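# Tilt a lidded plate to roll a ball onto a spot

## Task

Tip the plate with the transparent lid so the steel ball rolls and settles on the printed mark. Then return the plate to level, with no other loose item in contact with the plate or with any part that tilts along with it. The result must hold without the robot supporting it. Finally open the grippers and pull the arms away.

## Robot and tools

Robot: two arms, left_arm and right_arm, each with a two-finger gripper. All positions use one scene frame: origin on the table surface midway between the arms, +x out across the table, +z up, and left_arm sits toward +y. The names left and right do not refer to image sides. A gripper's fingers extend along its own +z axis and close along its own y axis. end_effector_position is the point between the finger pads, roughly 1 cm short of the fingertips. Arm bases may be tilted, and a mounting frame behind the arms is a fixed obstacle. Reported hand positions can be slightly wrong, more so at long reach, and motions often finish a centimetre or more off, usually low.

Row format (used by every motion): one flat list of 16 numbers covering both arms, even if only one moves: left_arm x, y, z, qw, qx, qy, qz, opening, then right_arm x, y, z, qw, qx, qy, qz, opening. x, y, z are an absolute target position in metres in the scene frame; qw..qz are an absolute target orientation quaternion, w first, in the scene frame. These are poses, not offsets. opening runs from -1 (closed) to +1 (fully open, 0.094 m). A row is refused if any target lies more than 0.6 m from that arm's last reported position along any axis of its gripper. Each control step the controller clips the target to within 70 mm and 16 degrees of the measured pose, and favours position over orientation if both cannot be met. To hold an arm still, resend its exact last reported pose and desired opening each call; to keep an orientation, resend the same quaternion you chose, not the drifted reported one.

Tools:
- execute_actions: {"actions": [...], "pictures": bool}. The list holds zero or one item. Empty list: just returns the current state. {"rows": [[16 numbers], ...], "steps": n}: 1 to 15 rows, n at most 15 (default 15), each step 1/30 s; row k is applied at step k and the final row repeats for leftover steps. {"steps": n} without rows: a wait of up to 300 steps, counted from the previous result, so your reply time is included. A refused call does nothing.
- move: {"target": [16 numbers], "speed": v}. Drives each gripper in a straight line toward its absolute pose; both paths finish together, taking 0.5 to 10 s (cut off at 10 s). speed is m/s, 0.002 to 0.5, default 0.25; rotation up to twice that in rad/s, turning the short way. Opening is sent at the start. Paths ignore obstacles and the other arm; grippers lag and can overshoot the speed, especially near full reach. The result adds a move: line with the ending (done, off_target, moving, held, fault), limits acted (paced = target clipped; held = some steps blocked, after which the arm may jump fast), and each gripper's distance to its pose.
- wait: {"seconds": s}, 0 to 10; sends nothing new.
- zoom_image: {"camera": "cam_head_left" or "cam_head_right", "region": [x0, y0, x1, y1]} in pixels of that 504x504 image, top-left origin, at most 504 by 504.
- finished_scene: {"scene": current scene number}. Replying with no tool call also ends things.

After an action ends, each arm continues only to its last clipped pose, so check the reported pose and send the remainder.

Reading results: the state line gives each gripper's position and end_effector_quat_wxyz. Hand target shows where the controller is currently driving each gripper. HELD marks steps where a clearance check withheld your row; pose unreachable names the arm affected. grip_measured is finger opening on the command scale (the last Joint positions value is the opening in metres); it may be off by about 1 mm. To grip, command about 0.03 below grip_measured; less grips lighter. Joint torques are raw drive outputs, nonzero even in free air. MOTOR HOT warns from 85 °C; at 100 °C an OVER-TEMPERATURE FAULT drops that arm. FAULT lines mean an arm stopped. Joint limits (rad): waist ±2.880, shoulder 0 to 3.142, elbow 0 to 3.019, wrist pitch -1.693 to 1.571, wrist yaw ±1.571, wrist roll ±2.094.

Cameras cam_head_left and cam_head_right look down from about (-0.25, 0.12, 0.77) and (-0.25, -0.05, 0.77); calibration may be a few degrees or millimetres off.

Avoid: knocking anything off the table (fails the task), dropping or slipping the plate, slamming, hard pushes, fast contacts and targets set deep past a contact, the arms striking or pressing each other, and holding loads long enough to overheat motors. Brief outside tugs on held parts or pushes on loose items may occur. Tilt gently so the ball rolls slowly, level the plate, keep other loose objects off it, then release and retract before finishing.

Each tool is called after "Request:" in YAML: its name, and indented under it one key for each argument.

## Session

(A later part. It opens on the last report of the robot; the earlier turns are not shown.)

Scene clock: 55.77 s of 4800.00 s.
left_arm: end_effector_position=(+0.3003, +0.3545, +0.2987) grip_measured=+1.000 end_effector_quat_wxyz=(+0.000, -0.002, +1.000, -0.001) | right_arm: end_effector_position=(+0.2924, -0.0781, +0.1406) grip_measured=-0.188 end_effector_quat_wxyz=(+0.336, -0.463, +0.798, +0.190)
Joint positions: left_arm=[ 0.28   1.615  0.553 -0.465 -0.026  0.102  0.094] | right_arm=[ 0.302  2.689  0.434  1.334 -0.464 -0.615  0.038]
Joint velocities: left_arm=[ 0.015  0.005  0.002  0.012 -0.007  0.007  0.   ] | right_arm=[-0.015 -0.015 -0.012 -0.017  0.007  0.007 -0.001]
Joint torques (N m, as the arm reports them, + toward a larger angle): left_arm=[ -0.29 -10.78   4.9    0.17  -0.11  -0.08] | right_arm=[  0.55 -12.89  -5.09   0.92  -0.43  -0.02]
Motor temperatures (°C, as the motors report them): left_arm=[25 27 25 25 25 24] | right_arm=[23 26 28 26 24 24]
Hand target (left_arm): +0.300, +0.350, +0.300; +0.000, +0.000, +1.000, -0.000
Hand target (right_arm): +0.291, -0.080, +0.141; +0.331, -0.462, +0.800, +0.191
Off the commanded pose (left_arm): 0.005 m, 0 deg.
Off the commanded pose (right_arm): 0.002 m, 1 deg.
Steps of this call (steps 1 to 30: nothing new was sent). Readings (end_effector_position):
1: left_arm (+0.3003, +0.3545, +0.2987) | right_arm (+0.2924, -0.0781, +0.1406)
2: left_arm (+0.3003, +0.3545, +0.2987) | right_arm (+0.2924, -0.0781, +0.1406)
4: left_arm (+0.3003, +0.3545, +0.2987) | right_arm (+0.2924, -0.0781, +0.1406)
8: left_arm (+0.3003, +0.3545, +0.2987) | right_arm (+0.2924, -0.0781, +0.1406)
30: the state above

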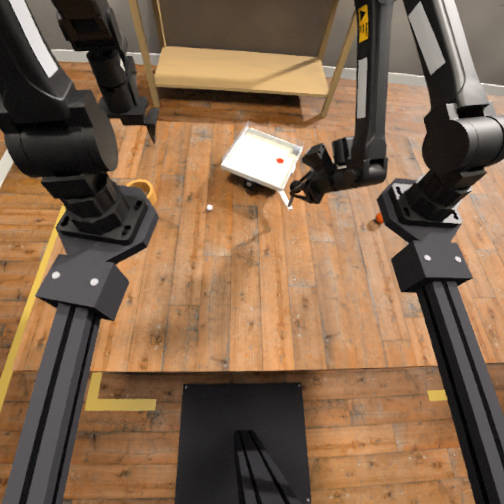

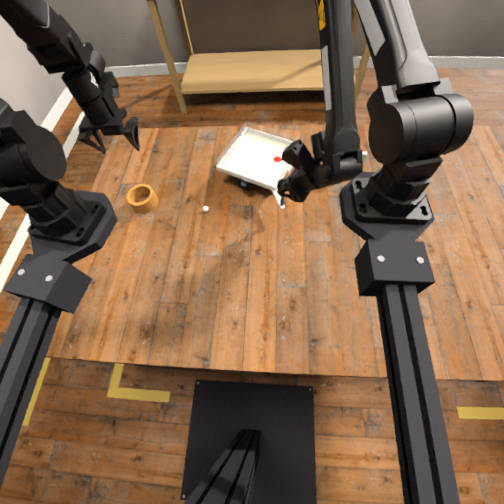

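Request:
execute_actions:
  actions:
    - {"rows":[[0.3,0.35,0.3,0,0,1,0,1,0.287,-0.06,0.141,0.331,-0.462,0.8,0.191,-0.22]]}

Request:
execute_actions:
  actions:
    - {"rows":[[0.3,0.35,0.3,0,0,1,0,1,0.291,-0.074,0.143,0.331,-0.462,0.8,0.191,-0.22]]}

Request:
wait:
  seconds: 1

Request:
wait:
  seconds: 1

Request:
zoom_image:
  camera: "cam_head_left"
  region: [200,100,340,230]

Scene clock: 58.10 s of 4800.00 s.
left_arm: end_effector_position=(+0.3003, +0.3545, +0.2987) grip_measured=+1.000 end_effector_quat_wxyz=(+0.000, -0.002, +1.000, -0.001) | right_arm: end_effector_position=(+0.2906, -0.0734, +0.1383) grip_measured=-0.188 end_effector_quat_wxyz=(+0.331, -0.469, +0.802, +0.166)
Joint positions: left_arm=[ 0.28   1.615  0.553 -0.465 -0.026  0.102  0.094] | right_arm=[ 0.363  2.689  0.431  1.346 -0.382 -0.588  0.038]
Joint velocities: left_arm=[-0.005 -0.005 -0.007 -0.017  0.007 -0.066  0.   ] | right_arm=[-0.005 -0.005 -0.017 -0.007 -0.051 -0.022  0.001]
Joint torques (N m, as the arm reports them, + toward a larger angle): left_arm=[ -0.94 -10.49   4.65  -0.05  -0.07  -0.09] | right_arm=[  3.85 -12.5   -4.27   1.86  -1.37   0.68]
Motor temperatures (°C, as the motors report them): left_arm=[25 27 25 25 25 24] | right_arm=[23 26 28 26 25 24]
Hand target (left_arm): +0.300, +0.350, +0.300; +0.000, +0.000, +1.000, -0.000
Hand target (right_arm): +0.287, -0.060, +0.141; +0.330, -0.463, +0.800, +0.192
Off the commanded pose (left_arm): 0.005 m, 0 deg.
Off the commanded pose (right_arm): 0.014 m, 3 deg.
Steps of this call (steps 1 to 55: nothing new was sent; steps 56 to 70: all 15 steps of this action). Readings (end_effector_position):
56: left_arm (+0.3003, +0.3545, +0.2987) | right_arm (+0.2931, -0.0778, +0.1402)
57: left_arm (+0.3003, +0.3545, +0.2987) | right_arm (+0.2924, -0.0767, +0.1393)
59: left_arm (+0.3003, +0.3545, +0.2987) | right_arm (+0.2907, -0.0735, +0.1380)
63: left_arm (+0.3003, +0.3545, +0.2987) | right_arm (+0.2906, -0.0734, +0.1383)
70: the state above

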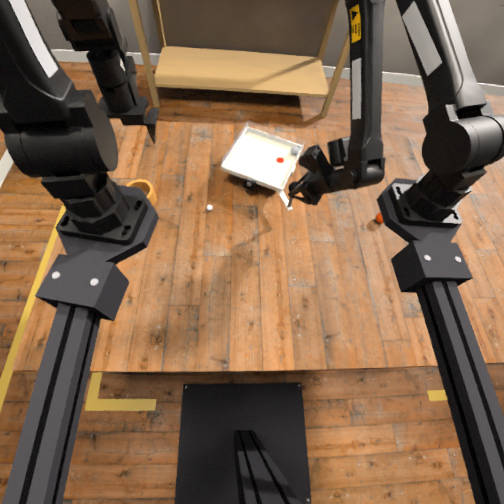

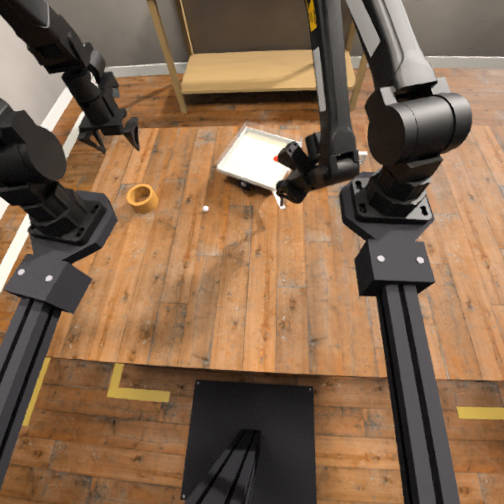

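Scene clock: 58.60 s of 4800.00 s.
left_arm: end_effector_position=(+0.3003, +0.3545, +0.2987) grip_measured=+1.000 end_effector_quat_wxyz=(+0.000, -0.002, +1.000, -0.001) | right_arm: end_effector_position=(+0.2918, -0.0754, +0.1411) grip_measured=-0.188 end_effector_quat_wxyz=(+0.335, -0.466, +0.798, +0.182)
Joint positions: left_arm=[ 0.28   1.615  0.553 -0.465 -0.026  0.102  0.094] | right_arm=[ 0.327  2.687  0.431  1.341 -0.435 -0.604  0.038]
Joint velocities: left_arm=[-0.005 -0.015 -0.007  0.002 -0.007  0.066  0.   ] | right_arm=[-0.015 -0.005 -0.012 -0.007  0.051 -0.007  0.001]
Joint torques (N m, as the arm reports them, + toward a larger angle): left_arm=[ -0.47 -10.88   4.78   0.    -0.07  -0.11] | right_arm=[  0.99 -13.22  -4.86   0.91  -0.84   0.17]
Motor temperatures (°C, as the motors report them): left_arm=[25 27 25 25 25 24] | right_arm=[23 26 28 26 25 24]
Hand target (left_arm): +0.300, +0.350, +0.300; +0.000, +0.000, +1.000, -0.000
Hand target (right_arm): +0.291, -0.074, +0.143; +0.331, -0.462, +0.800, +0.191
Off the commanded pose (left_arm): 0.005 m, 0 deg.
Off the commanded pose (right_arm): 0.002 m, 1 deg.
Steps of this call (steps 1 to 15: all 15 steps of this action). Readings (end_effector_position):
1: left_arm (+0.3003, +0.3545, +0.2987) | right_arm (+0.2904, -0.0733, +0.1388)
2: left_arm (+0.3003, +0.3545, +0.2987) | right_arm (+0.2908, -0.0737, +0.1397)
4: left_arm (+0.3003, +0.3545, +0.2987) | right_arm (+0.2918, -0.0751, +0.1410)
8: left_arm (+0.3003, +0.3545, +0.2987) | right_arm (+0.2918, -0.0754, +0.1412)
15: the state above

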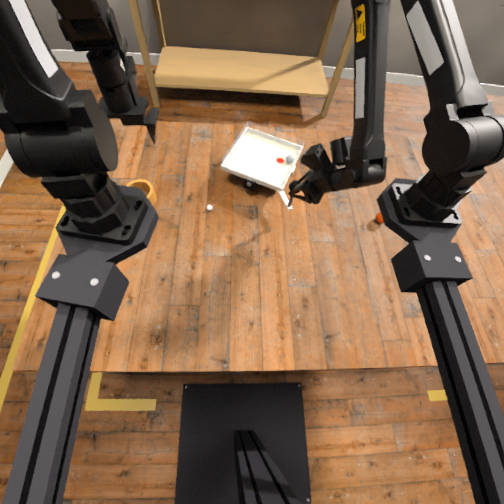

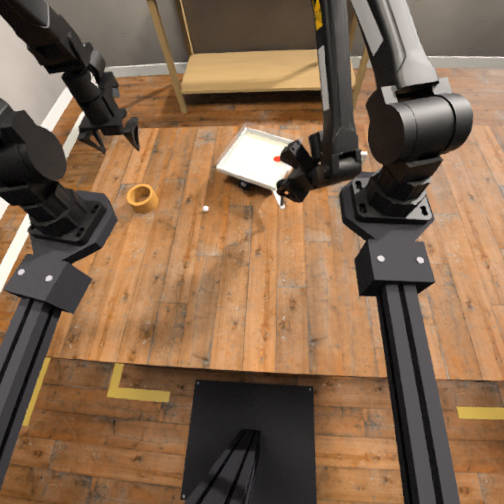

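Scene clock: 59.60 s of 4800.00 s.
left_arm: end_effector_position=(+0.3003, +0.3545, +0.2987) grip_measured=+1.000 end_effector_quat_wxyz=(+0.000, -0.002, +1.000, -0.001) | right_arm: end_effector_position=(+0.2918, -0.0754, +0.1411) grip_measured=-0.188 end_effector_quat_wxyz=(+0.335, -0.466, +0.798, +0.182)
Joint positions: left_arm=[ 0.28   1.615  0.553 -0.465 -0.026  0.102  0.094] | right_arm=[ 0.327  2.687  0.431  1.341 -0.435 -0.604  0.038]
Joint velocities: left_arm=[-0.005 -0.015 -0.012 -0.007  0.022  0.095  0.   ] | right_arm=[ 0.005  0.005 -0.002 -0.007 -0.066 -0.051 -0.   ]
Joint torques (N m, as the arm reports them, + toward a larger angle): left_arm=[ -1.1  -10.51   4.8    0.11  -0.06  -0.08] | right_arm=[  0.98 -13.2   -4.86   0.91  -0.84   0.17]
Motor temperatures (°C, as the motors report them): left_arm=[25 27 25 25 25 24] | right_arm=[23 26 28 26 25 24]
Hand target (left_arm): +0.300, +0.350, +0.300; +0.000, +0.000, +1.000, -0.000
Hand target (right_arm): +0.291, -0.074, +0.143; +0.331, -0.462, +0.800, +0.191
Off the commanded pose (left_arm): 0.005 m, 0 deg.
Off the commanded pose (right_arm): 0.002 m, 1 deg.
Steps of this call (steps 1 to 30: nothing new was sent). Readings (end_effector_position):
1: left_arm (+0.3003, +0.3545, +0.2987) | right_arm (+0.2918, -0.0754, +0.1411)
2: left_arm (+0.3003, +0.3545, +0.2987) | right_arm (+0.2918, -0.0754, +0.1411)
4: left_arm (+0.3003, +0.3545, +0.2987) | right_arm (+0.2918, -0.0754, +0.1411)
8: left_arm (+0.3003, +0.3545, +0.2987) | right_arm (+0.2918, -0.0754, +0.1411)
30: the state above

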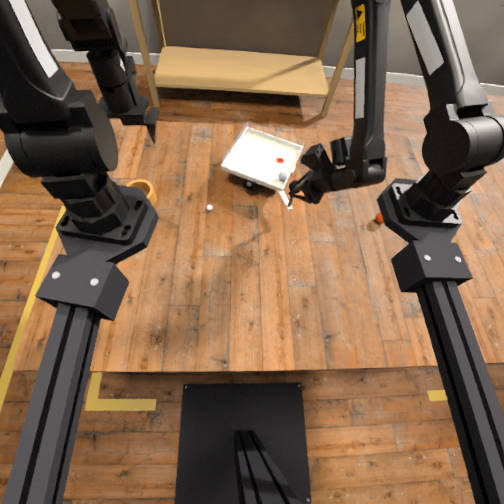

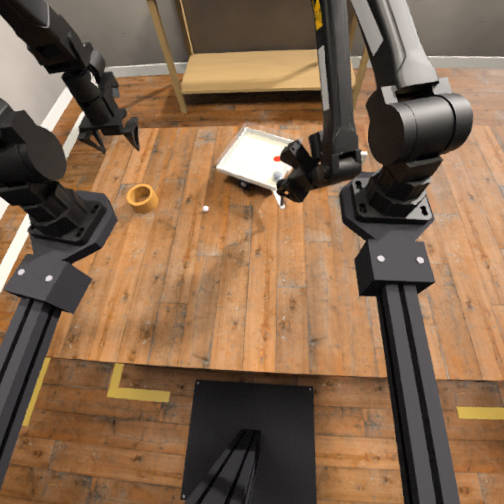

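Scene clock: 60.60 s of 4800.00 s.
left_arm: end_effector_position=(+0.3003, +0.3545, +0.2987) grip_measured=+1.000 end_effector_quat_wxyz=(+0.000, -0.002, +1.000, -0.001) | right_arm: end_effector_position=(+0.2918, -0.0754, +0.1411) grip_measured=-0.188 end_effector_quat_wxyz=(+0.335, -0.467, +0.798, +0.182)
Joint positions: left_arm=[ 0.28   1.615  0.553 -0.465 -0.026  0.102  0.094] | right_arm=[ 0.327  2.687  0.431  1.341 -0.435 -0.605  0.038]
Joint velocities: left_arm=[-0.034 -0.005  0.002 -0.012 -0.11   0.022  0.   ] | right_arm=[ 0.005 -0.005 -0.012  0.002  0.037 -0.007  0.   ]
Joint torques (N m, as the arm reports them, + toward a larger angle): left_arm=[ -1.28 -10.53   4.75  -0.04  -0.09  -0.1 ] | right_arm=[  1.04 -13.22  -4.87   0.91  -0.84   0.18]
Motor temperatures (°C, as the motors report them): left_arm=[25 27 25 25 25 24] | right_arm=[23 26 28 26 25 24]
Hand target (left_arm): +0.300, +0.350, +0.300; +0.000, +0.000, +1.000, -0.000
Hand target (right_arm): +0.291, -0.074, +0.143; +0.332, -0.462, +0.800, +0.191
Off the commanded pose (left_arm): 0.005 m, 0 deg.
Off the commanded pose (right_arm): 0.002 m, 1 deg.
Steps of this call (steps 1 to 30: nothing new was sent). Readings (end_effector_position):
1: left_arm (+0.3003, +0.3545, +0.2987) | right_arm (+0.2918, -0.0754, +0.1411)
2: left_arm (+0.3003, +0.3545, +0.2987) | right_arm (+0.2918, -0.0754, +0.1411)
4: left_arm (+0.3003, +0.3545, +0.2987) | right_arm (+0.2918, -0.0754, +0.1411)
8: left_arm (+0.3003, +0.3545, +0.2987) | right_arm (+0.2918, -0.0754, +0.1411)
30: the state above

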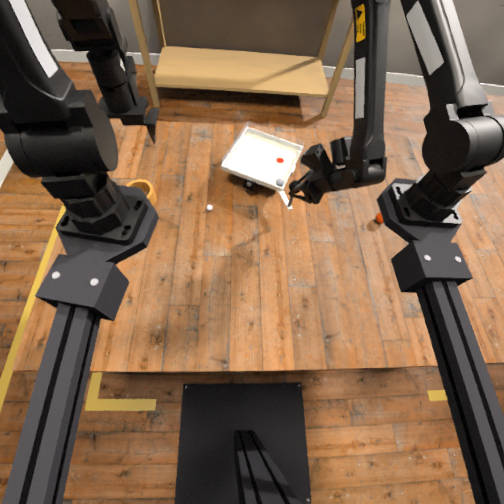

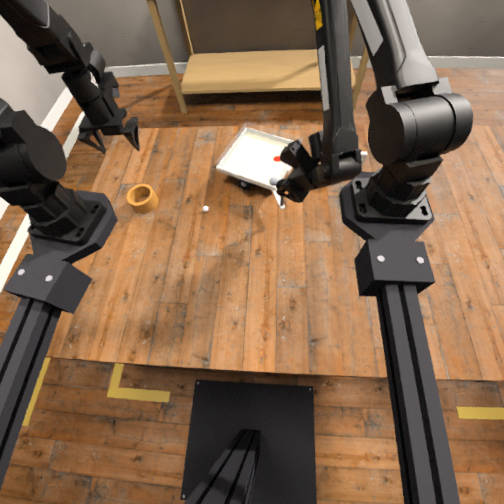

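Region (200, 100, 340, 230) of cam_head_left's 504x504 image, scaled by 3.600, with more detail than that image has; it fills the top 468 rows of this view, and the rest is white.

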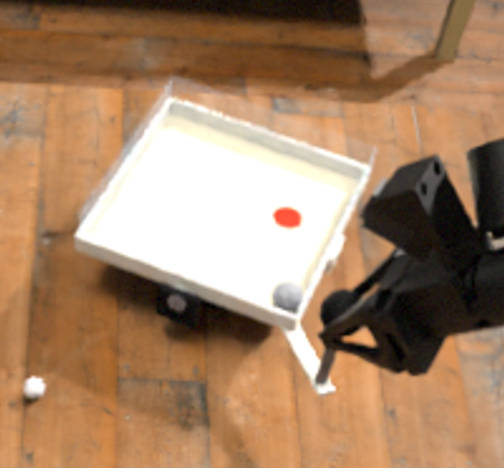

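Request:
execute_actions:
  actions:
    - {"rows":[[0.3,0.35,0.3,0,0,1,0,1,0.295,-0.075,0.152,0.331,-0.462,0.8,0.191,-0.22]]}

Request:
execute_actions:
  actions:
    - {"rows":[[0.3,0.35,0.3,0,0,1,0,1,0.291,-0.074,0.14,0.331,-0.462,0.8,0.191,-0.22]]}

Request:
execute_actions:
  actions:
    - {"steps":30}

Request:
execute_actions:
  actions:
    - {"steps":30}

Scene clock: 63.10 s of 4800.00 s.
left_arm: end_effector_position=(+0.3003, +0.3545, +0.2987) grip_measured=+1.000 end_effector_quat_wxyz=(+0.000, -0.002, +1.000, -0.001) | right_arm: end_effector_position=(+0.2938, -0.0751, +0.1444) grip_measured=-0.188 end_effector_quat_wxyz=(+0.329, -0.466, +0.800, +0.185)
Joint positions: left_arm=[ 0.28   1.615  0.553 -0.465 -0.026  0.102  0.094] | right_arm=[ 0.324  2.655  0.426  1.299 -0.44  -0.607  0.038]
Joint velocities: left_arm=[-0.015 -0.005 -0.002  0.007 -0.007 -0.007  0.   ] | right_arm=[-0.005  0.015  0.007 -0.002 -0.022  0.051 -0.001]
Joint torques (N m, as the arm reports them, + toward a larger angle): left_arm=[ -1.57 -10.44   4.69   0.16  -0.12  -0.11] | right_arm=[  0.54 -14.29  -5.62   1.29  -0.88   0.11]
Motor temperatures (°C, as the motors report them): left_arm=[25 27 25 25 25 24] | right_arm=[23 26 28 26 25 24]
Hand target (left_arm): +0.300, +0.350, +0.300; +0.000, +0.000, +1.000, -0.000
Hand target (right_arm): +0.295, -0.075, +0.152; +0.331, -0.462, +0.800, +0.191
Off the commanded pose (left_arm): 0.005 m, 0 deg.
Off the commanded pose (right_arm): 0.008 m, 1 deg.
Steps of this call (steps 1 to 60: nothing new was sent; steps 61 to 75: all 15 steps of this action). Readings (end_effector_position):
61: left_arm (+0.3003, +0.3545, +0.2987) | right_arm (+0.2921, -0.0754, +0.1413)
62: left_arm (+0.3003, +0.3545, +0.2987) | right_arm (+0.2927, -0.0754, +0.1416)
64: left_arm (+0.3003, +0.3545, +0.2987) | right_arm (+0.2936, -0.0753, +0.1433)
68: left_arm (+0.3003, +0.3545, +0.2987) | right_arm (+0.2938, -0.0751, +0.1444)
75: the state above

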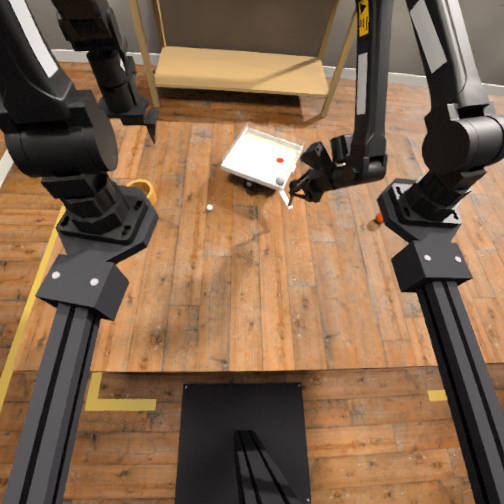

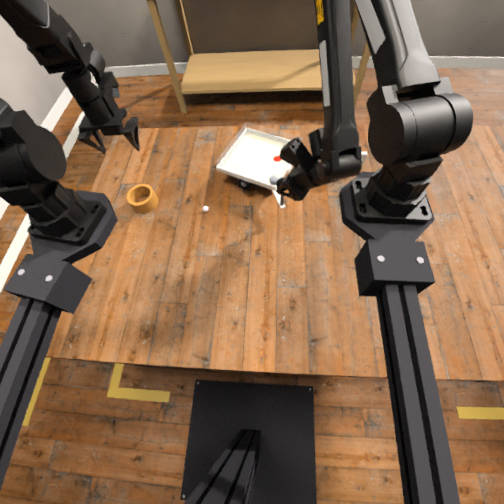

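Scene clock: 63.60 s of 4800.00 s.
left_arm: end_effector_position=(+0.3003, +0.3545, +0.2987) grip_measured=+1.000 end_effector_quat_wxyz=(+0.000, -0.002, +1.000, -0.001) | right_arm: end_effector_position=(+0.2939, -0.0751, +0.1445) grip_measured=-0.188 end_effector_quat_wxyz=(+0.332, -0.466, +0.799, +0.185)
Joint positions: left_arm=[ 0.28   1.615  0.553 -0.465 -0.026  0.102  0.094] | right_arm=[ 0.324  2.66   0.426  1.309 -0.44  -0.607  0.038]
Joint velocities: left_arm=[-0.015 -0.005  0.012 -0.002 -0.081 -0.022  0.   ] | right_arm=[-0.015 -0.015 -0.012  0.002 -0.051  0.022  0.   ]
Joint torques (N m, as the arm reports them, + toward a larger angle): left_arm=[ -0.71 -10.51   4.8    0.28  -0.07  -0.12] | right_arm=[  1.2  -10.43  -3.85   2.25  -0.7    0.18]
Motor temperatures (°C, as the motors report them): left_arm=[25 27 25 25 25 24] | right_arm=[23 26 28 26 25 24]
Hand target (left_arm): +0.300, +0.350, +0.300; +0.000, +0.000, +1.000, -0.000
Hand target (right_arm): +0.291, -0.074, +0.140; +0.331, -0.462, +0.800, +0.191
Off the commanded pose (left_arm): 0.005 m, 0 deg.
Off the commanded pose (right_arm): 0.005 m, 1 deg.
Steps of this call (steps 1 to 15: all 15 steps of this action). Readings (end_effector_position):
1: left_arm (+0.3003, +0.3545, +0.2987) | right_arm (+0.2939, -0.0751, +0.1445)
2: left_arm (+0.3003, +0.3545, +0.2987) | right_arm (+0.2939, -0.0751, +0.1445)
4: left_arm (+0.3003, +0.3545, +0.2987) | right_arm (+0.2939, -0.0751, +0.1445)
8: left_arm (+0.3003, +0.3545, +0.2987) | right_arm (+0.2939, -0.0751, +0.1445)
15: the state above

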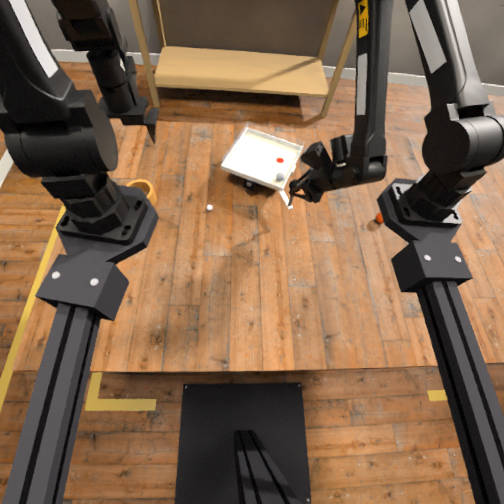

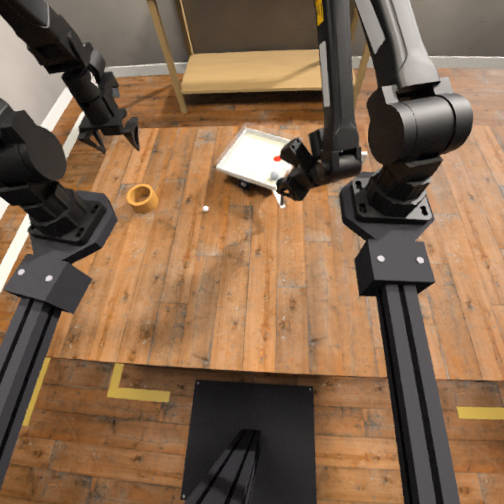

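Scene clock: 64.60 s of 4800.00 s.
left_arm: end_effector_position=(+0.3003, +0.3545, +0.2987) grip_measured=+1.000 end_effector_quat_wxyz=(+0.000, -0.002, +1.000, -0.001) | right_arm: end_effector_position=(+0.2939, -0.0751, +0.1445) grip_measured=-0.188 end_effector_quat_wxyz=(+0.332, -0.466, +0.799, +0.185)
Joint positions: left_arm=[ 0.28   1.615  0.553 -0.465 -0.026  0.102  0.094] | right_arm=[ 0.324  2.66   0.426  1.309 -0.44  -0.607  0.038]
Joint velocities: left_arm=[-0.005 -0.024  0.007  0.002  0.11  -0.081  0.   ] | right_arm=[-0.005 -0.005  0.012 -0.012 -0.037  0.007  0.   ]
Joint torques (N m, as the arm reports them, + toward a larger angle): left_arm=[ -0.88 -10.78   4.68   0.17  -0.05  -0.14] | right_arm=[  1.15 -10.43  -3.86   2.25  -0.7    0.18]
Motor temperatures (°C, as the motors report them): left_arm=[25 27 25 25 25 24] | right_arm=[23 26 28 26 25 24]
Hand target (left_arm): +0.300, +0.350, +0.300; +0.000, +0.000, +1.000, -0.000
Hand target (right_arm): +0.291, -0.074, +0.140; +0.331, -0.462, +0.800, +0.191
Off the commanded pose (left_arm): 0.005 m, 0 deg.
Off the commanded pose (right_arm): 0.005 m, 1 deg.
Steps of this call (steps 1 to 30: nothing new was sent). Readings (end_effector_position):
1: left_arm (+0.3003, +0.3545, +0.2987) | right_arm (+0.2939, -0.0751, +0.1445)
2: left_arm (+0.3003, +0.3545, +0.2987) | right_arm (+0.2939, -0.0751, +0.1445)
4: left_arm (+0.3003, +0.3545, +0.2987) | right_arm (+0.2939, -0.0751, +0.1445)
8: left_arm (+0.3003, +0.3545, +0.2987) | right_arm (+0.2939, -0.0751, +0.1445)
30: the state above

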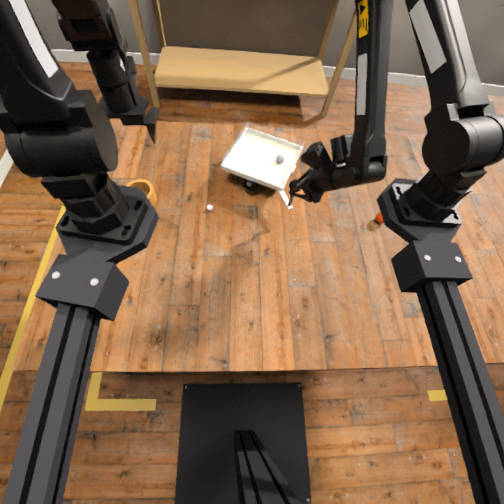

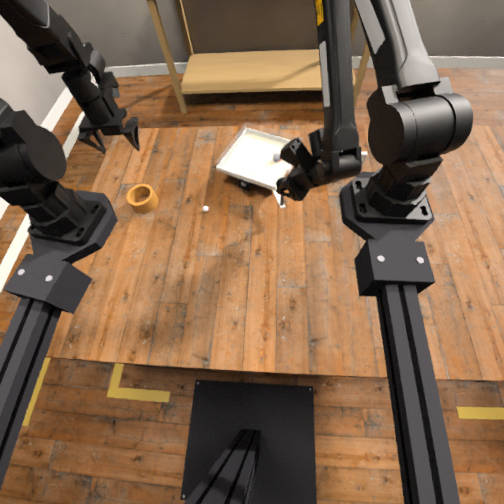

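Scene clock: 65.60 s of 4800.00 s.
left_arm: end_effector_position=(+0.3003, +0.3545, +0.2987) grip_measured=+1.000 end_effector_quat_wxyz=(+0.000, -0.002, +1.000, -0.001) | right_arm: end_effector_position=(+0.2939, -0.0751, +0.1445) grip_measured=-0.188 end_effector_quat_wxyz=(+0.332, -0.466, +0.799, +0.185)
Joint positions: left_arm=[ 0.28   1.615  0.553 -0.465 -0.026  0.102  0.094] | right_arm=[ 0.324  2.66   0.426  1.309 -0.44  -0.607  0.038]
Joint velocities: left_arm=[ 0.005  0.005  0.012  0.022 -0.007 -0.037  0.   ] | right_arm=[-0.005  0.005 -0.017 -0.012 -0.037 -0.11   0.   ]
Joint torques (N m, as the arm reports them, + toward a larger angle): left_arm=[ -0.23 -10.15   4.7    0.09  -0.11  -0.12] | right_arm=[  1.18 -10.4   -3.84   2.24  -0.7    0.18]
Motor temperatures (°C, as the motors report them): left_arm=[25 27 25 25 25 24] | right_arm=[23 26 28 26 25 24]
Hand target (left_arm): +0.300, +0.350, +0.300; +0.000, +0.000, +1.000, -0.000
Hand target (right_arm): +0.291, -0.074, +0.140; +0.331, -0.462, +0.800, +0.191
Off the commanded pose (left_arm): 0.005 m, 0 deg.
Off the commanded pose (right_arm): 0.005 m, 1 deg.
Steps of this call (steps 1 to 30: nothing new was sent). Readings (end_effector_position):
1: left_arm (+0.3003, +0.3545, +0.2987) | right_arm (+0.2939, -0.0751, +0.1445)
2: left_arm (+0.3003, +0.3545, +0.2987) | right_arm (+0.2939, -0.0751, +0.1445)
4: left_arm (+0.3003, +0.3545, +0.2987) | right_arm (+0.2939, -0.0751, +0.1445)
8: left_arm (+0.3003, +0.3545, +0.2987) | right_arm (+0.2939, -0.0751, +0.1445)
30: the state above

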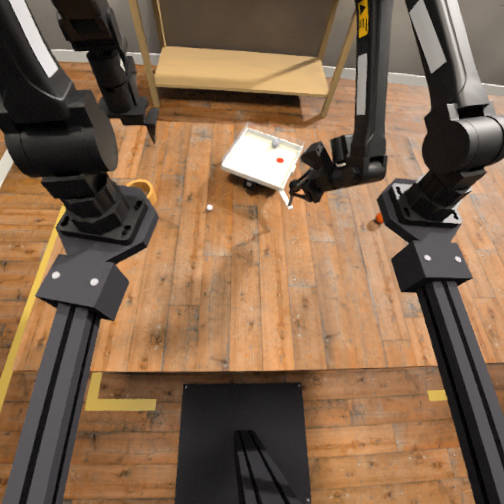

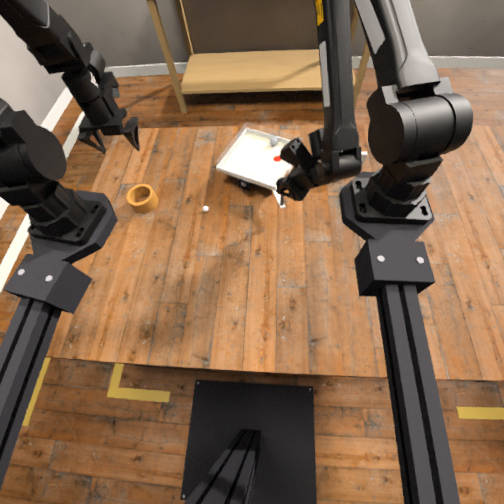

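Request:
execute_actions:
  actions:
    - {"rows":[[0.3,0.35,0.3,0,0,1,0,1,0.289,-0.074,0.135,0.331,-0.462,0.8,0.191,-0.22]]}

Request:
execute_actions:
  actions:
    - {"steps":15}

Request:
execute_actions:
  actions:
    - {"rows":[[0.3,0.35,0.3,0,0,1,0,1,0.294,-0.074,0.149,0.331,-0.462,0.8,0.191,-0.22]]}

Request:
execute_actions:
  actions:
    - {"steps":45}

Scene clock: 68.10 s of 4800.00 s.
left_arm: end_effector_position=(+0.3003, +0.3545, +0.2987) grip_measured=+1.000 end_effector_quat_wxyz=(+0.000, -0.002, +1.000, -0.001) | right_arm: end_effector_position=(+0.2934, -0.0750, +0.1433) grip_measured=-0.188 end_effector_quat_wxyz=(+0.336, -0.466, +0.797, +0.184)
Joint positions: left_arm=[ 0.28   1.615  0.553 -0.465 -0.026  0.102  0.094] | right_arm=[ 0.324  2.676  0.429  1.333 -0.442 -0.606  0.038]
Joint velocities: left_arm=[-0.005  0.005 -0.007  0.012 -0.022  0.007  0.   ] | right_arm=[-0.015  0.005  0.012 -0.007 -0.022 -0.066  0.   ]
Joint torques (N m, as the arm reports them, + toward a larger angle): left_arm=[ -0.93 -10.34   4.78   0.1   -0.09  -0.09] | right_arm=[ 1.35 -9.84 -3.43  1.94 -0.6   0.19]
Motor temperatures (°C, as the motors report them): left_arm=[25 27 25 25 25 24] | right_arm=[23 26 28 26 25 24]
Hand target (left_arm): +0.300, +0.350, +0.300; +0.000, +0.000, +1.000, -0.000
Hand target (right_arm): +0.289, -0.074, +0.135; +0.331, -0.462, +0.800, +0.191
Off the commanded pose (left_arm): 0.005 m, 0 deg.
Off the commanded pose (right_arm): 0.009 m, 1 deg.
Steps of this call (steps 1 to 60: nothing new was sent; steps 61 to 75: all 15 steps of this action). Readings (end_effector_position):
61: left_arm (+0.3003, +0.3545, +0.2987) | right_arm (+0.2938, -0.0751, +0.1445)
62: left_arm (+0.3003, +0.3545, +0.2987) | right_arm (+0.2937, -0.0750, +0.1444)
64: left_arm (+0.3003, +0.3545, +0.2987) | right_arm (+0.2934, -0.0750, +0.1436)
68: left_arm (+0.3003, +0.3545, +0.2987) | right_arm (+0.2934, -0.0750, +0.1433)
75: the state above

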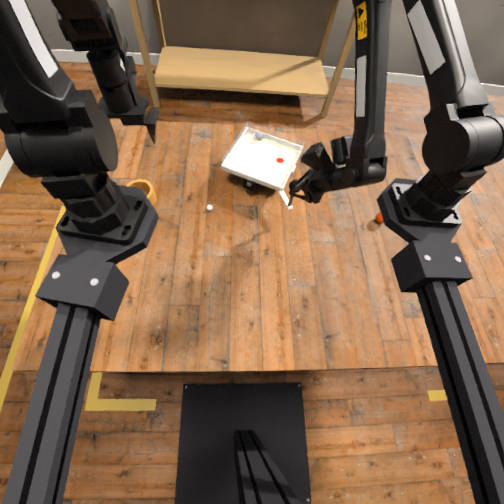

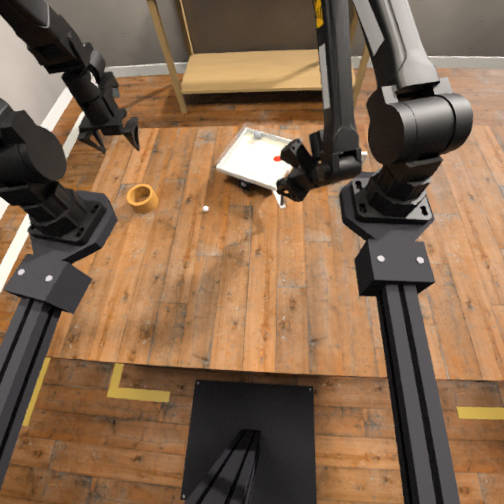

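Scene clock: 68.60 s of 4800.00 s.
left_arm: end_effector_position=(+0.3003, +0.3545, +0.2987) grip_measured=+1.000 end_effector_quat_wxyz=(+0.000, -0.002, +1.000, -0.001) | right_arm: end_effector_position=(+0.2934, -0.0750, +0.1433) grip_measured=-0.188 end_effector_quat_wxyz=(+0.336, -0.466, +0.797, +0.184)
Joint positions: left_arm=[ 0.28   1.615  0.553 -0.465 -0.026  0.102  0.094] | right_arm=[ 0.324  2.676  0.429  1.333 -0.442 -0.606  0.038]
Joint velocities: left_arm=[-0.015  0.005  0.017  0.002  0.037  0.007  0.   ] | right_arm=[-0.015 -0.034 -0.022 -0.022 -0.081  0.037  0.001]
Joint torques (N m, as the arm reports them, + toward a larger angle): left_arm=[ -1.51 -10.13   4.76   0.24  -0.07  -0.15] | right_arm=[ 1.34 -9.83 -3.43  1.93 -0.6   0.19]
Motor temperatures (°C, as the motors report them): left_arm=[25 27 25 25 25 24] | right_arm=[23 26 28 26 25 24]
Hand target (left_arm): +0.300, +0.350, +0.300; +0.000, +0.000, +1.000, -0.000
Hand target (right_arm): +0.289, -0.074, +0.135; +0.331, -0.462, +0.800, +0.191
Off the commanded pose (left_arm): 0.005 m, 0 deg.
Off the commanded pose (right_arm): 0.009 m, 1 deg.
Steps of this call (steps 1 to 15: nothing new was sent). Readings (end_effector_position):
1: left_arm (+0.3003, +0.3545, +0.2987) | right_arm (+0.2934, -0.0750, +0.1433)
2: left_arm (+0.3003, +0.3545, +0.2987) | right_arm (+0.2934, -0.0750, +0.1433)
4: left_arm (+0.3003, +0.3545, +0.2987) | right_arm (+0.2934, -0.0750, +0.1433)
8: left_arm (+0.3003, +0.3545, +0.2987) | right_arm (+0.2934, -0.0750, +0.1433)
15: the state above

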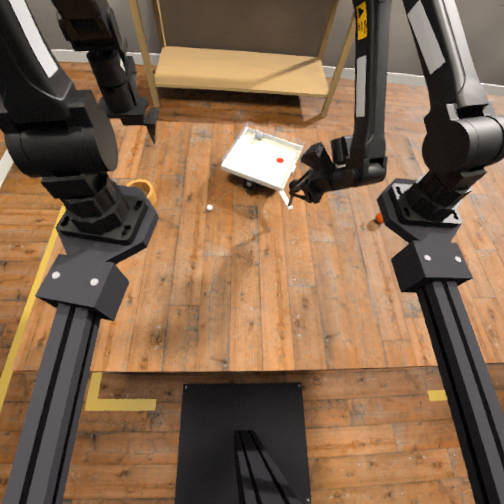

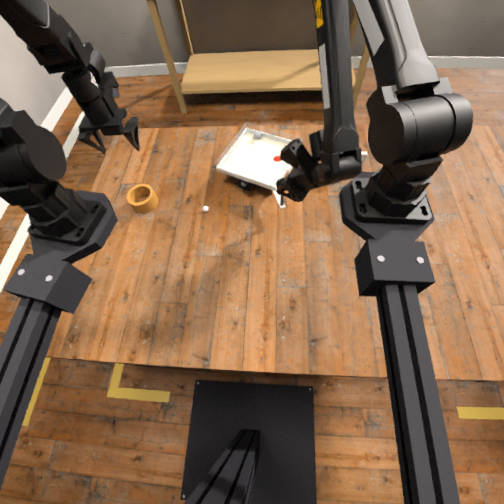

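Scene clock: 69.10 s of 4800.00 s.
left_arm: end_effector_position=(+0.3003, +0.3545, +0.2987) grip_measured=+1.000 end_effector_quat_wxyz=(+0.000, -0.002, +1.000, -0.001) | right_arm: end_effector_position=(+0.2934, -0.0750, +0.1434) grip_measured=-0.188 end_effector_quat_wxyz=(+0.332, -0.466, +0.799, +0.185)
Joint positions: left_arm=[ 0.28   1.615  0.553 -0.465 -0.026  0.102  0.094] | right_arm=[ 0.324  2.665  0.429  1.312 -0.442 -0.606  0.038]
Joint velocities: left_arm=[ 0.005 -0.005  0.012 -0.017 -0.022 -0.037  0.   ] | right_arm=[-0.015  0.015  0.002  0.002  0.081  0.051  0.   ]
Joint torques (N m, as the arm reports them, + toward a larger angle): left_arm=[ -0.09 -11.     4.77   0.15  -0.06  -0.08] | right_arm=[  0.96 -13.97  -5.39   1.13  -0.69   0.15]
Motor temperatures (°C, as the motors report them): left_arm=[25 27 25 25 25 24] | right_arm=[23 26 28 26 25 24]
Hand target (left_arm): +0.300, +0.350, +0.300; +0.000, +0.000, +1.000, -0.000
Hand target (right_arm): +0.294, -0.074, +0.149; +0.331, -0.462, +0.800, +0.191
Off the commanded pose (left_arm): 0.005 m, 0 deg.
Off the commanded pose (right_arm): 0.006 m, 1 deg.
Steps of this call (steps 1 to 15: all 15 steps of this action). Readings (end_effector_position):
1: left_arm (+0.3003, +0.3545, +0.2987) | right_arm (+0.2933, -0.0750, +0.1432)
2: left_arm (+0.3003, +0.3545, +0.2987) | right_arm (+0.2933, -0.0750, +0.1432)
4: left_arm (+0.3003, +0.3545, +0.2987) | right_arm (+0.2934, -0.0750, +0.1434)
8: left_arm (+0.3003, +0.3545, +0.2987) | right_arm (+0.2934, -0.0750, +0.1434)
15: the state above

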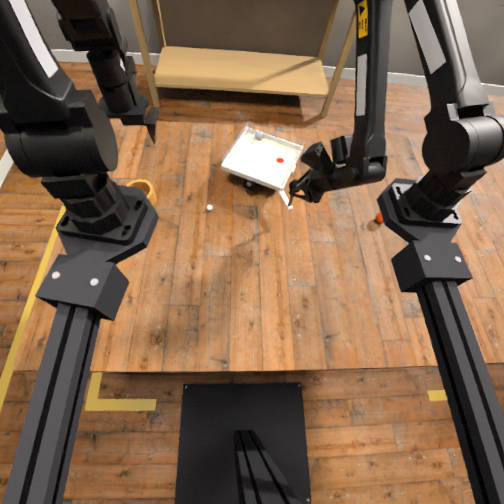

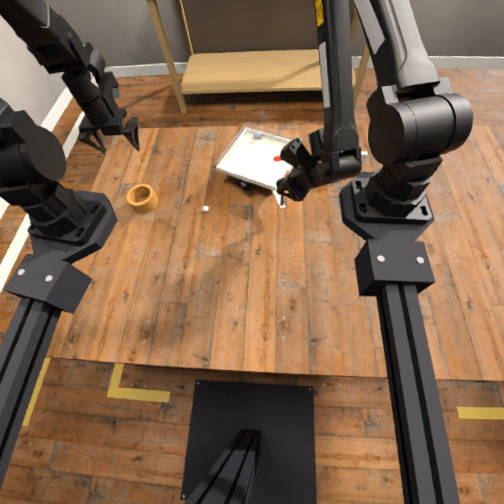

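Scene clock: 70.60 s of 4800.00 s.
left_arm: end_effector_position=(+0.3003, +0.3545, +0.2987) grip_measured=+1.000 end_effector_quat_wxyz=(+0.000, -0.002, +1.000, -0.001) | right_arm: end_effector_position=(+0.2934, -0.0750, +0.1434) grip_measured=-0.188 end_effector_quat_wxyz=(+0.332, -0.466, +0.799, +0.185)
Joint positions: left_arm=[ 0.28   1.615  0.553 -0.465 -0.026  0.102  0.094] | right_arm=[ 0.324  2.665  0.429  1.312 -0.442 -0.606  0.038]
Joint velocities: left_arm=[ 0.005 -0.005  0.017 -0.007  0.022  0.007  0.   ] | right_arm=[-0.005 -0.024  0.002 -0.012 -0.007 -0.066 -0.001]
Joint torques (N m, as the arm reports them, + toward a larger angle): left_arm=[ -1.1  -11.48   4.64   0.01  -0.14  -0.07] | right_arm=[  0.96 -13.99  -5.38   1.12  -0.69   0.15]
Motor temperatures (°C, as the motors report them): left_arm=[25 27 25 25 25 24] | right_arm=[23 26 28 26 25 24]
Hand target (left_arm): +0.300, +0.350, +0.300; +0.000, +0.000, +1.000, -0.000
Hand target (right_arm): +0.294, -0.074, +0.149; +0.331, -0.462, +0.800, +0.191
Off the commanded pose (left_arm): 0.005 m, 0 deg.
Off the commanded pose (right_arm): 0.006 m, 1 deg.
Steps of this call (steps 1 to 45: nothing new was sent). Readings (end_effector_position):
1: left_arm (+0.3003, +0.3545, +0.2987) | right_arm (+0.2934, -0.0750, +0.1434)
2: left_arm (+0.3003, +0.3545, +0.2987) | right_arm (+0.2934, -0.0750, +0.1434)
4: left_arm (+0.3003, +0.3545, +0.2987) | right_arm (+0.2934, -0.0750, +0.1434)
8: left_arm (+0.3003, +0.3545, +0.2987) | right_arm (+0.2934, -0.0750, +0.1434)
45: the state above

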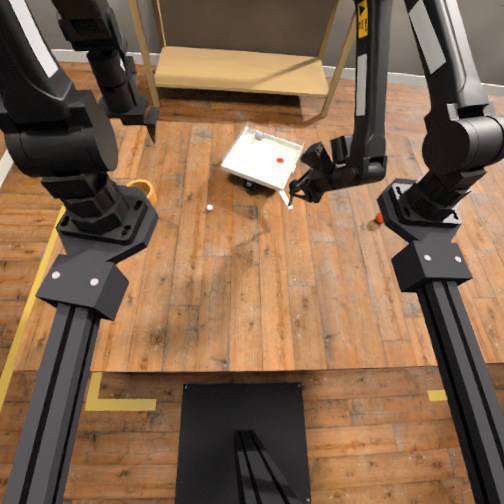

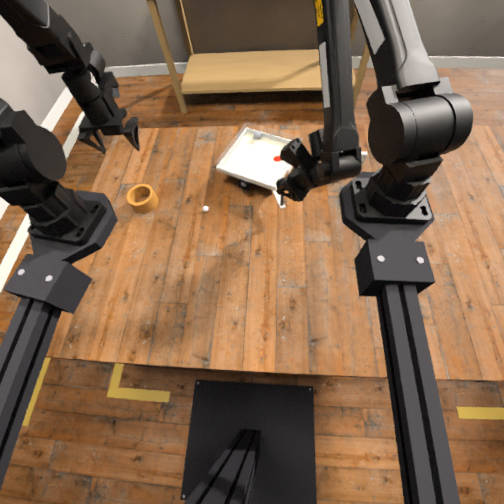

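Request:
execute_actions:
  actions:
    - {"rows":[[0.3,0.35,0.3,0,0,1,0,1,0.287,-0.074,0.131,0.331,-0.462,0.8,0.191,-0.22]]}
  pictures: false

Request:
execute_actions:
  actions:
    - {"steps":15}

Request:
execute_actions:
  actions:
    - {"rows":[[0.3,0.35,0.3,0,0,1,0,1,0.294,-0.074,0.149,0.331,-0.462,0.8,0.191,-0.22]]}

Request:
execute_actions:
  actions:
    - {"steps":60}

Scene clock: 72.97 s of 4800.00 s.
left_arm: end_effector_position=(+0.3003, +0.3545, +0.2987) grip_measured=+1.000 end_effector_quat_wxyz=(+0.000, -0.002, +1.000, -0.001) | right_arm: end_effector_position=(+0.2919, -0.0756, +0.1398) grip_measured=-0.188 end_effector_quat_wxyz=(+0.337, -0.466, +0.797, +0.183)
Joint positions: left_arm=[ 0.28   1.615  0.553 -0.465 -0.026  0.102  0.094] | right_arm=[ 0.324  2.696  0.434  1.35  -0.44  -0.606  0.038]
Joint velocities: left_arm=[-0.005 -0.015  0.017  0.012  0.022 -0.051  0.   ] | right_arm=[-0.005 -0.005 -0.012  0.002  0.037 -0.051 -0.   ]
Joint torques (N m, as the arm reports them, + toward a larger angle): left_arm=[ -1.19 -10.85   4.78   0.08  -0.07  -0.12] | right_arm=[ 1.49 -9.81 -3.46  1.79 -0.62  0.22]
Motor temperatures (°C, as the motors report them): left_arm=[25 27 25 25 25 24] | right_arm=[23 26 28 26 25 24]
Hand target (left_arm): +0.300, +0.350, +0.300; +0.000, +0.000, +1.000, -0.000
Hand target (right_arm): +0.287, -0.074, +0.131; +0.331, -0.462, +0.800, +0.191
Off the commanded pose (left_arm): 0.005 m, 0 deg.
Off the commanded pose (right_arm): 0.010 m, 1 deg.
Steps of this call (steps 1 to 56: nothing new was sent; steps 57 to 71: all 15 steps of this action). Readings (end_effector_position):
57: left_arm (+0.3003, +0.3545, +0.2987) | right_arm (+0.2935, -0.0750, +0.1434)
58: left_arm (+0.3003, +0.3545, +0.2987) | right_arm (+0.2933, -0.0750, +0.1432)
60: left_arm (+0.3003, +0.3545, +0.2987) | right_arm (+0.2925, -0.0752, +0.1414)
64: left_arm (+0.3003, +0.3545, +0.2987) | right_arm (+0.2919, -0.0756, +0.1398)
71: the state above

Scene clock: 73.47 s of 4800.00 s.
left_arm: end_effector_position=(+0.3003, +0.3545, +0.2987) grip_measured=+1.000 end_effector_quat_wxyz=(+0.000, -0.002, +1.000, -0.001) | right_arm: end_effector_position=(+0.2919, -0.0756, +0.1398) grip_measured=-0.188 end_effector_quat_wxyz=(+0.337, -0.466, +0.797, +0.183)
Joint positions: left_arm=[ 0.28   1.615  0.553 -0.465 -0.026  0.102  0.094] | right_arm=[ 0.324  2.696  0.434  1.35  -0.44  -0.606  0.038]
Joint velocities: left_arm=[-0.024 -0.005 -0.007 -0.012  0.007  0.081  0.   ] | right_arm=[-0.005 -0.005 -0.022 -0.017 -0.022  0.007  0.001]
Joint torques (N m, as the arm reports them, + toward a larger angle): left_arm=[ -0.42 -10.78   4.85   0.12  -0.07  -0.06] | right_arm=[ 1.53 -9.88 -3.45  1.78 -0.62  0.22]
Motor temperatures (°C, as the motors report them): left_arm=[25 27 25 25 25 24] | right_arm=[23 26 28 26 25 24]
Hand target (left_arm): +0.300, +0.350, +0.300; +0.000, +0.000, +1.000, -0.000
Hand target (right_arm): +0.287, -0.074, +0.131; +0.331, -0.462, +0.800, +0.191
Off the commanded pose (left_arm): 0.005 m, 0 deg.
Off the commanded pose (right_arm): 0.010 m, 1 deg.
Steps of this call (steps 1 to 15: nothing new was sent). Readings (end_effector_position):
1: left_arm (+0.3003, +0.3545, +0.2987) | right_arm (+0.2919, -0.0756, +0.1398)
2: left_arm (+0.3003, +0.3545, +0.2987) | right_arm (+0.2919, -0.0756, +0.1398)
4: left_arm (+0.3003, +0.3545, +0.2987) | right_arm (+0.2919, -0.0756, +0.1398)
8: left_arm (+0.3003, +0.3545, +0.2987) | right_arm (+0.2919, -0.0756, +0.1398)
15: the state above

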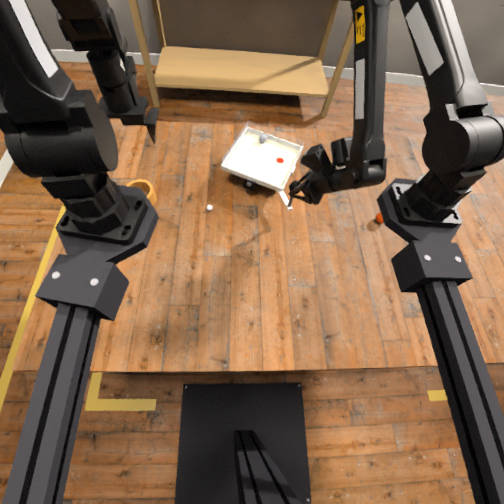

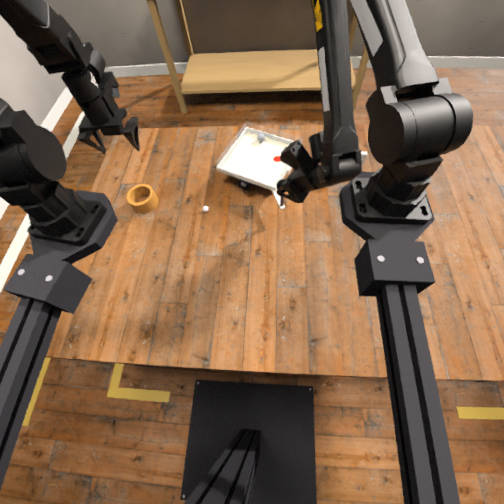

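Scene clock: 73.97 s of 4800.00 s.
left_arm: end_effector_position=(+0.3003, +0.3545, +0.2987) grip_measured=+1.000 end_effector_quat_wxyz=(+0.000, -0.002, +1.000, -0.001) | right_arm: end_effector_position=(+0.2932, -0.0755, +0.1428) grip_measured=-0.188 end_effector_quat_wxyz=(+0.331, -0.467, +0.799, +0.184)
Joint positions: left_arm=[ 0.28   1.615  0.553 -0.465 -0.026  0.102  0.094] | right_arm=[ 0.324  2.666  0.429  1.31  -0.439 -0.608  0.038]
Joint velocities: left_arm=[-0.015 -0.005 -0.007  0.007 -0.037  0.037  0.   ] | right_arm=[ 0.005  0.005 -0.012  0.002  0.037 -0.007  0.   ]
Joint torques (N m, as the arm reports them, + toward a larger angle): left_arm=[ -1.42 -11.09   4.74   0.09  -0.11  -0.09] | right_arm=[  0.97 -14.05  -5.39   1.21  -0.8    0.17]
Motor temperatures (°C, as the motors report them): left_arm=[25 27 25 25 25 24] | right_arm=[23 26 28 26 25 24]
Hand target (left_arm): +0.300, +0.350, +0.300; +0.000, +0.000, +1.000, -0.000
Hand target (right_arm): +0.294, -0.074, +0.149; +0.331, -0.462, +0.800, +0.191
Off the commanded pose (left_arm): 0.005 m, 0 deg.
Off the commanded pose (right_arm): 0.006 m, 1 deg.
Steps of this call (steps 1 to 15: all 15 steps of this action). Readings (end_effector_position):
1: left_arm (+0.3003, +0.3545, +0.2987) | right_arm (+0.2919, -0.0756, +0.1398)
2: left_arm (+0.3003, +0.3545, +0.2987) | right_arm (+0.2920, -0.0757, +0.1400)
4: left_arm (+0.3003, +0.3545, +0.2987) | right_arm (+0.2928, -0.0756, +0.1416)
8: left_arm (+0.3003, +0.3545, +0.2987) | right_arm (+0.2932, -0.0755, +0.1428)
15: the state above

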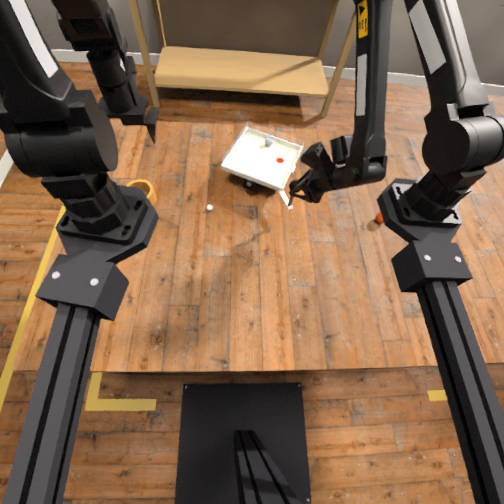

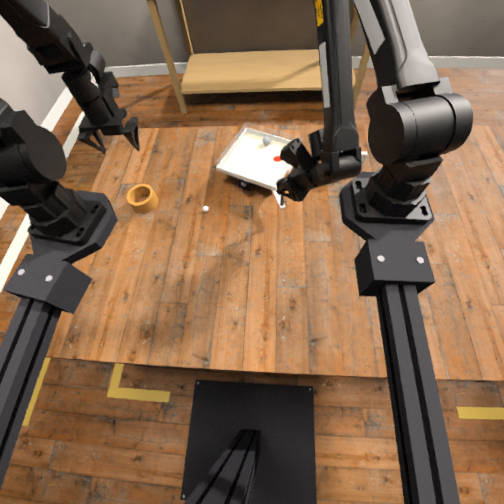

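Scene clock: 75.97 s of 4800.00 s.
left_arm: end_effector_position=(+0.3003, +0.3545, +0.2987) grip_measured=+1.000 end_effector_quat_wxyz=(+0.000, -0.002, +1.000, -0.001) | right_arm: end_effector_position=(+0.2932, -0.0755, +0.1428) grip_measured=-0.188 end_effector_quat_wxyz=(+0.331, -0.467, +0.799, +0.184)
Joint positions: left_arm=[ 0.28   1.615  0.553 -0.465 -0.026  0.102  0.094] | right_arm=[ 0.324  2.666  0.429  1.31  -0.439 -0.608  0.038]
Joint velocities: left_arm=[-0.015 -0.015 -0.012 -0.007 -0.11  -0.007  0.   ] | right_arm=[-0.015 -0.015  0.007  0.007  0.037 -0.037  0.   ]
Joint torques (N m, as the arm reports them, + toward a larger angle): left_arm=[ -0.57 -10.54   4.9   -0.04  -0.09  -0.13] | right_arm=[  0.96 -14.01  -5.39   1.19  -0.8    0.17]
Motor temperatures (°C, as the motors report them): left_arm=[25 27 25 25 25 24] | right_arm=[23 27 28 26 25 24]
Hand target (left_arm): +0.300, +0.350, +0.300; +0.000, +0.000, +1.000, -0.000
Hand target (right_arm): +0.294, -0.074, +0.149; +0.331, -0.462, +0.800, +0.191
Off the commanded pose (left_arm): 0.005 m, 0 deg.
Off the commanded pose (right_arm): 0.006 m, 1 deg.
Steps of this call (steps 1 to 60: nothing new was sent). Readings (end_effector_position):
1: left_arm (+0.3003, +0.3545, +0.2987) | right_arm (+0.2932, -0.0755, +0.1428)
2: left_arm (+0.3003, +0.3545, +0.2987) | right_arm (+0.2932, -0.0755, +0.1428)
4: left_arm (+0.3003, +0.3545, +0.2987) | right_arm (+0.2932, -0.0755, +0.1428)
8: left_arm (+0.3003, +0.3545, +0.2987) | right_arm (+0.2932, -0.0755, +0.1428)
60: the state above

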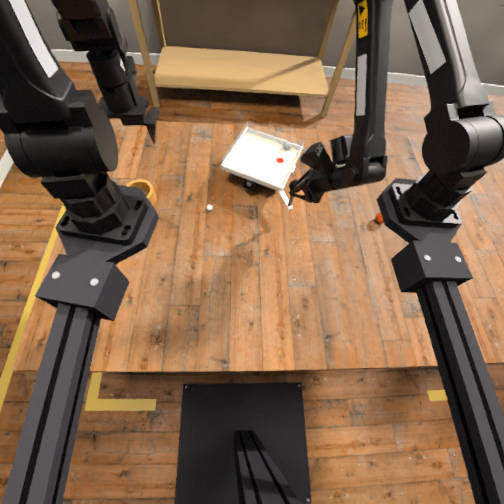

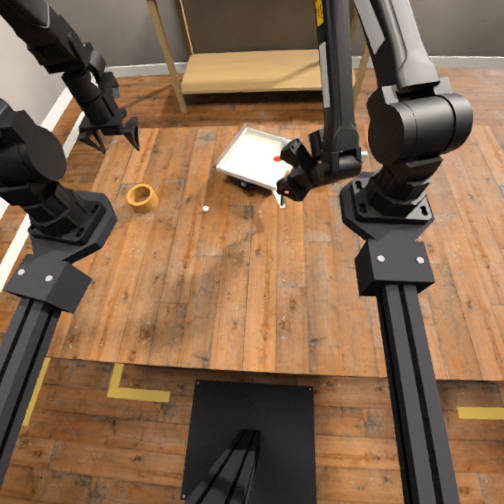

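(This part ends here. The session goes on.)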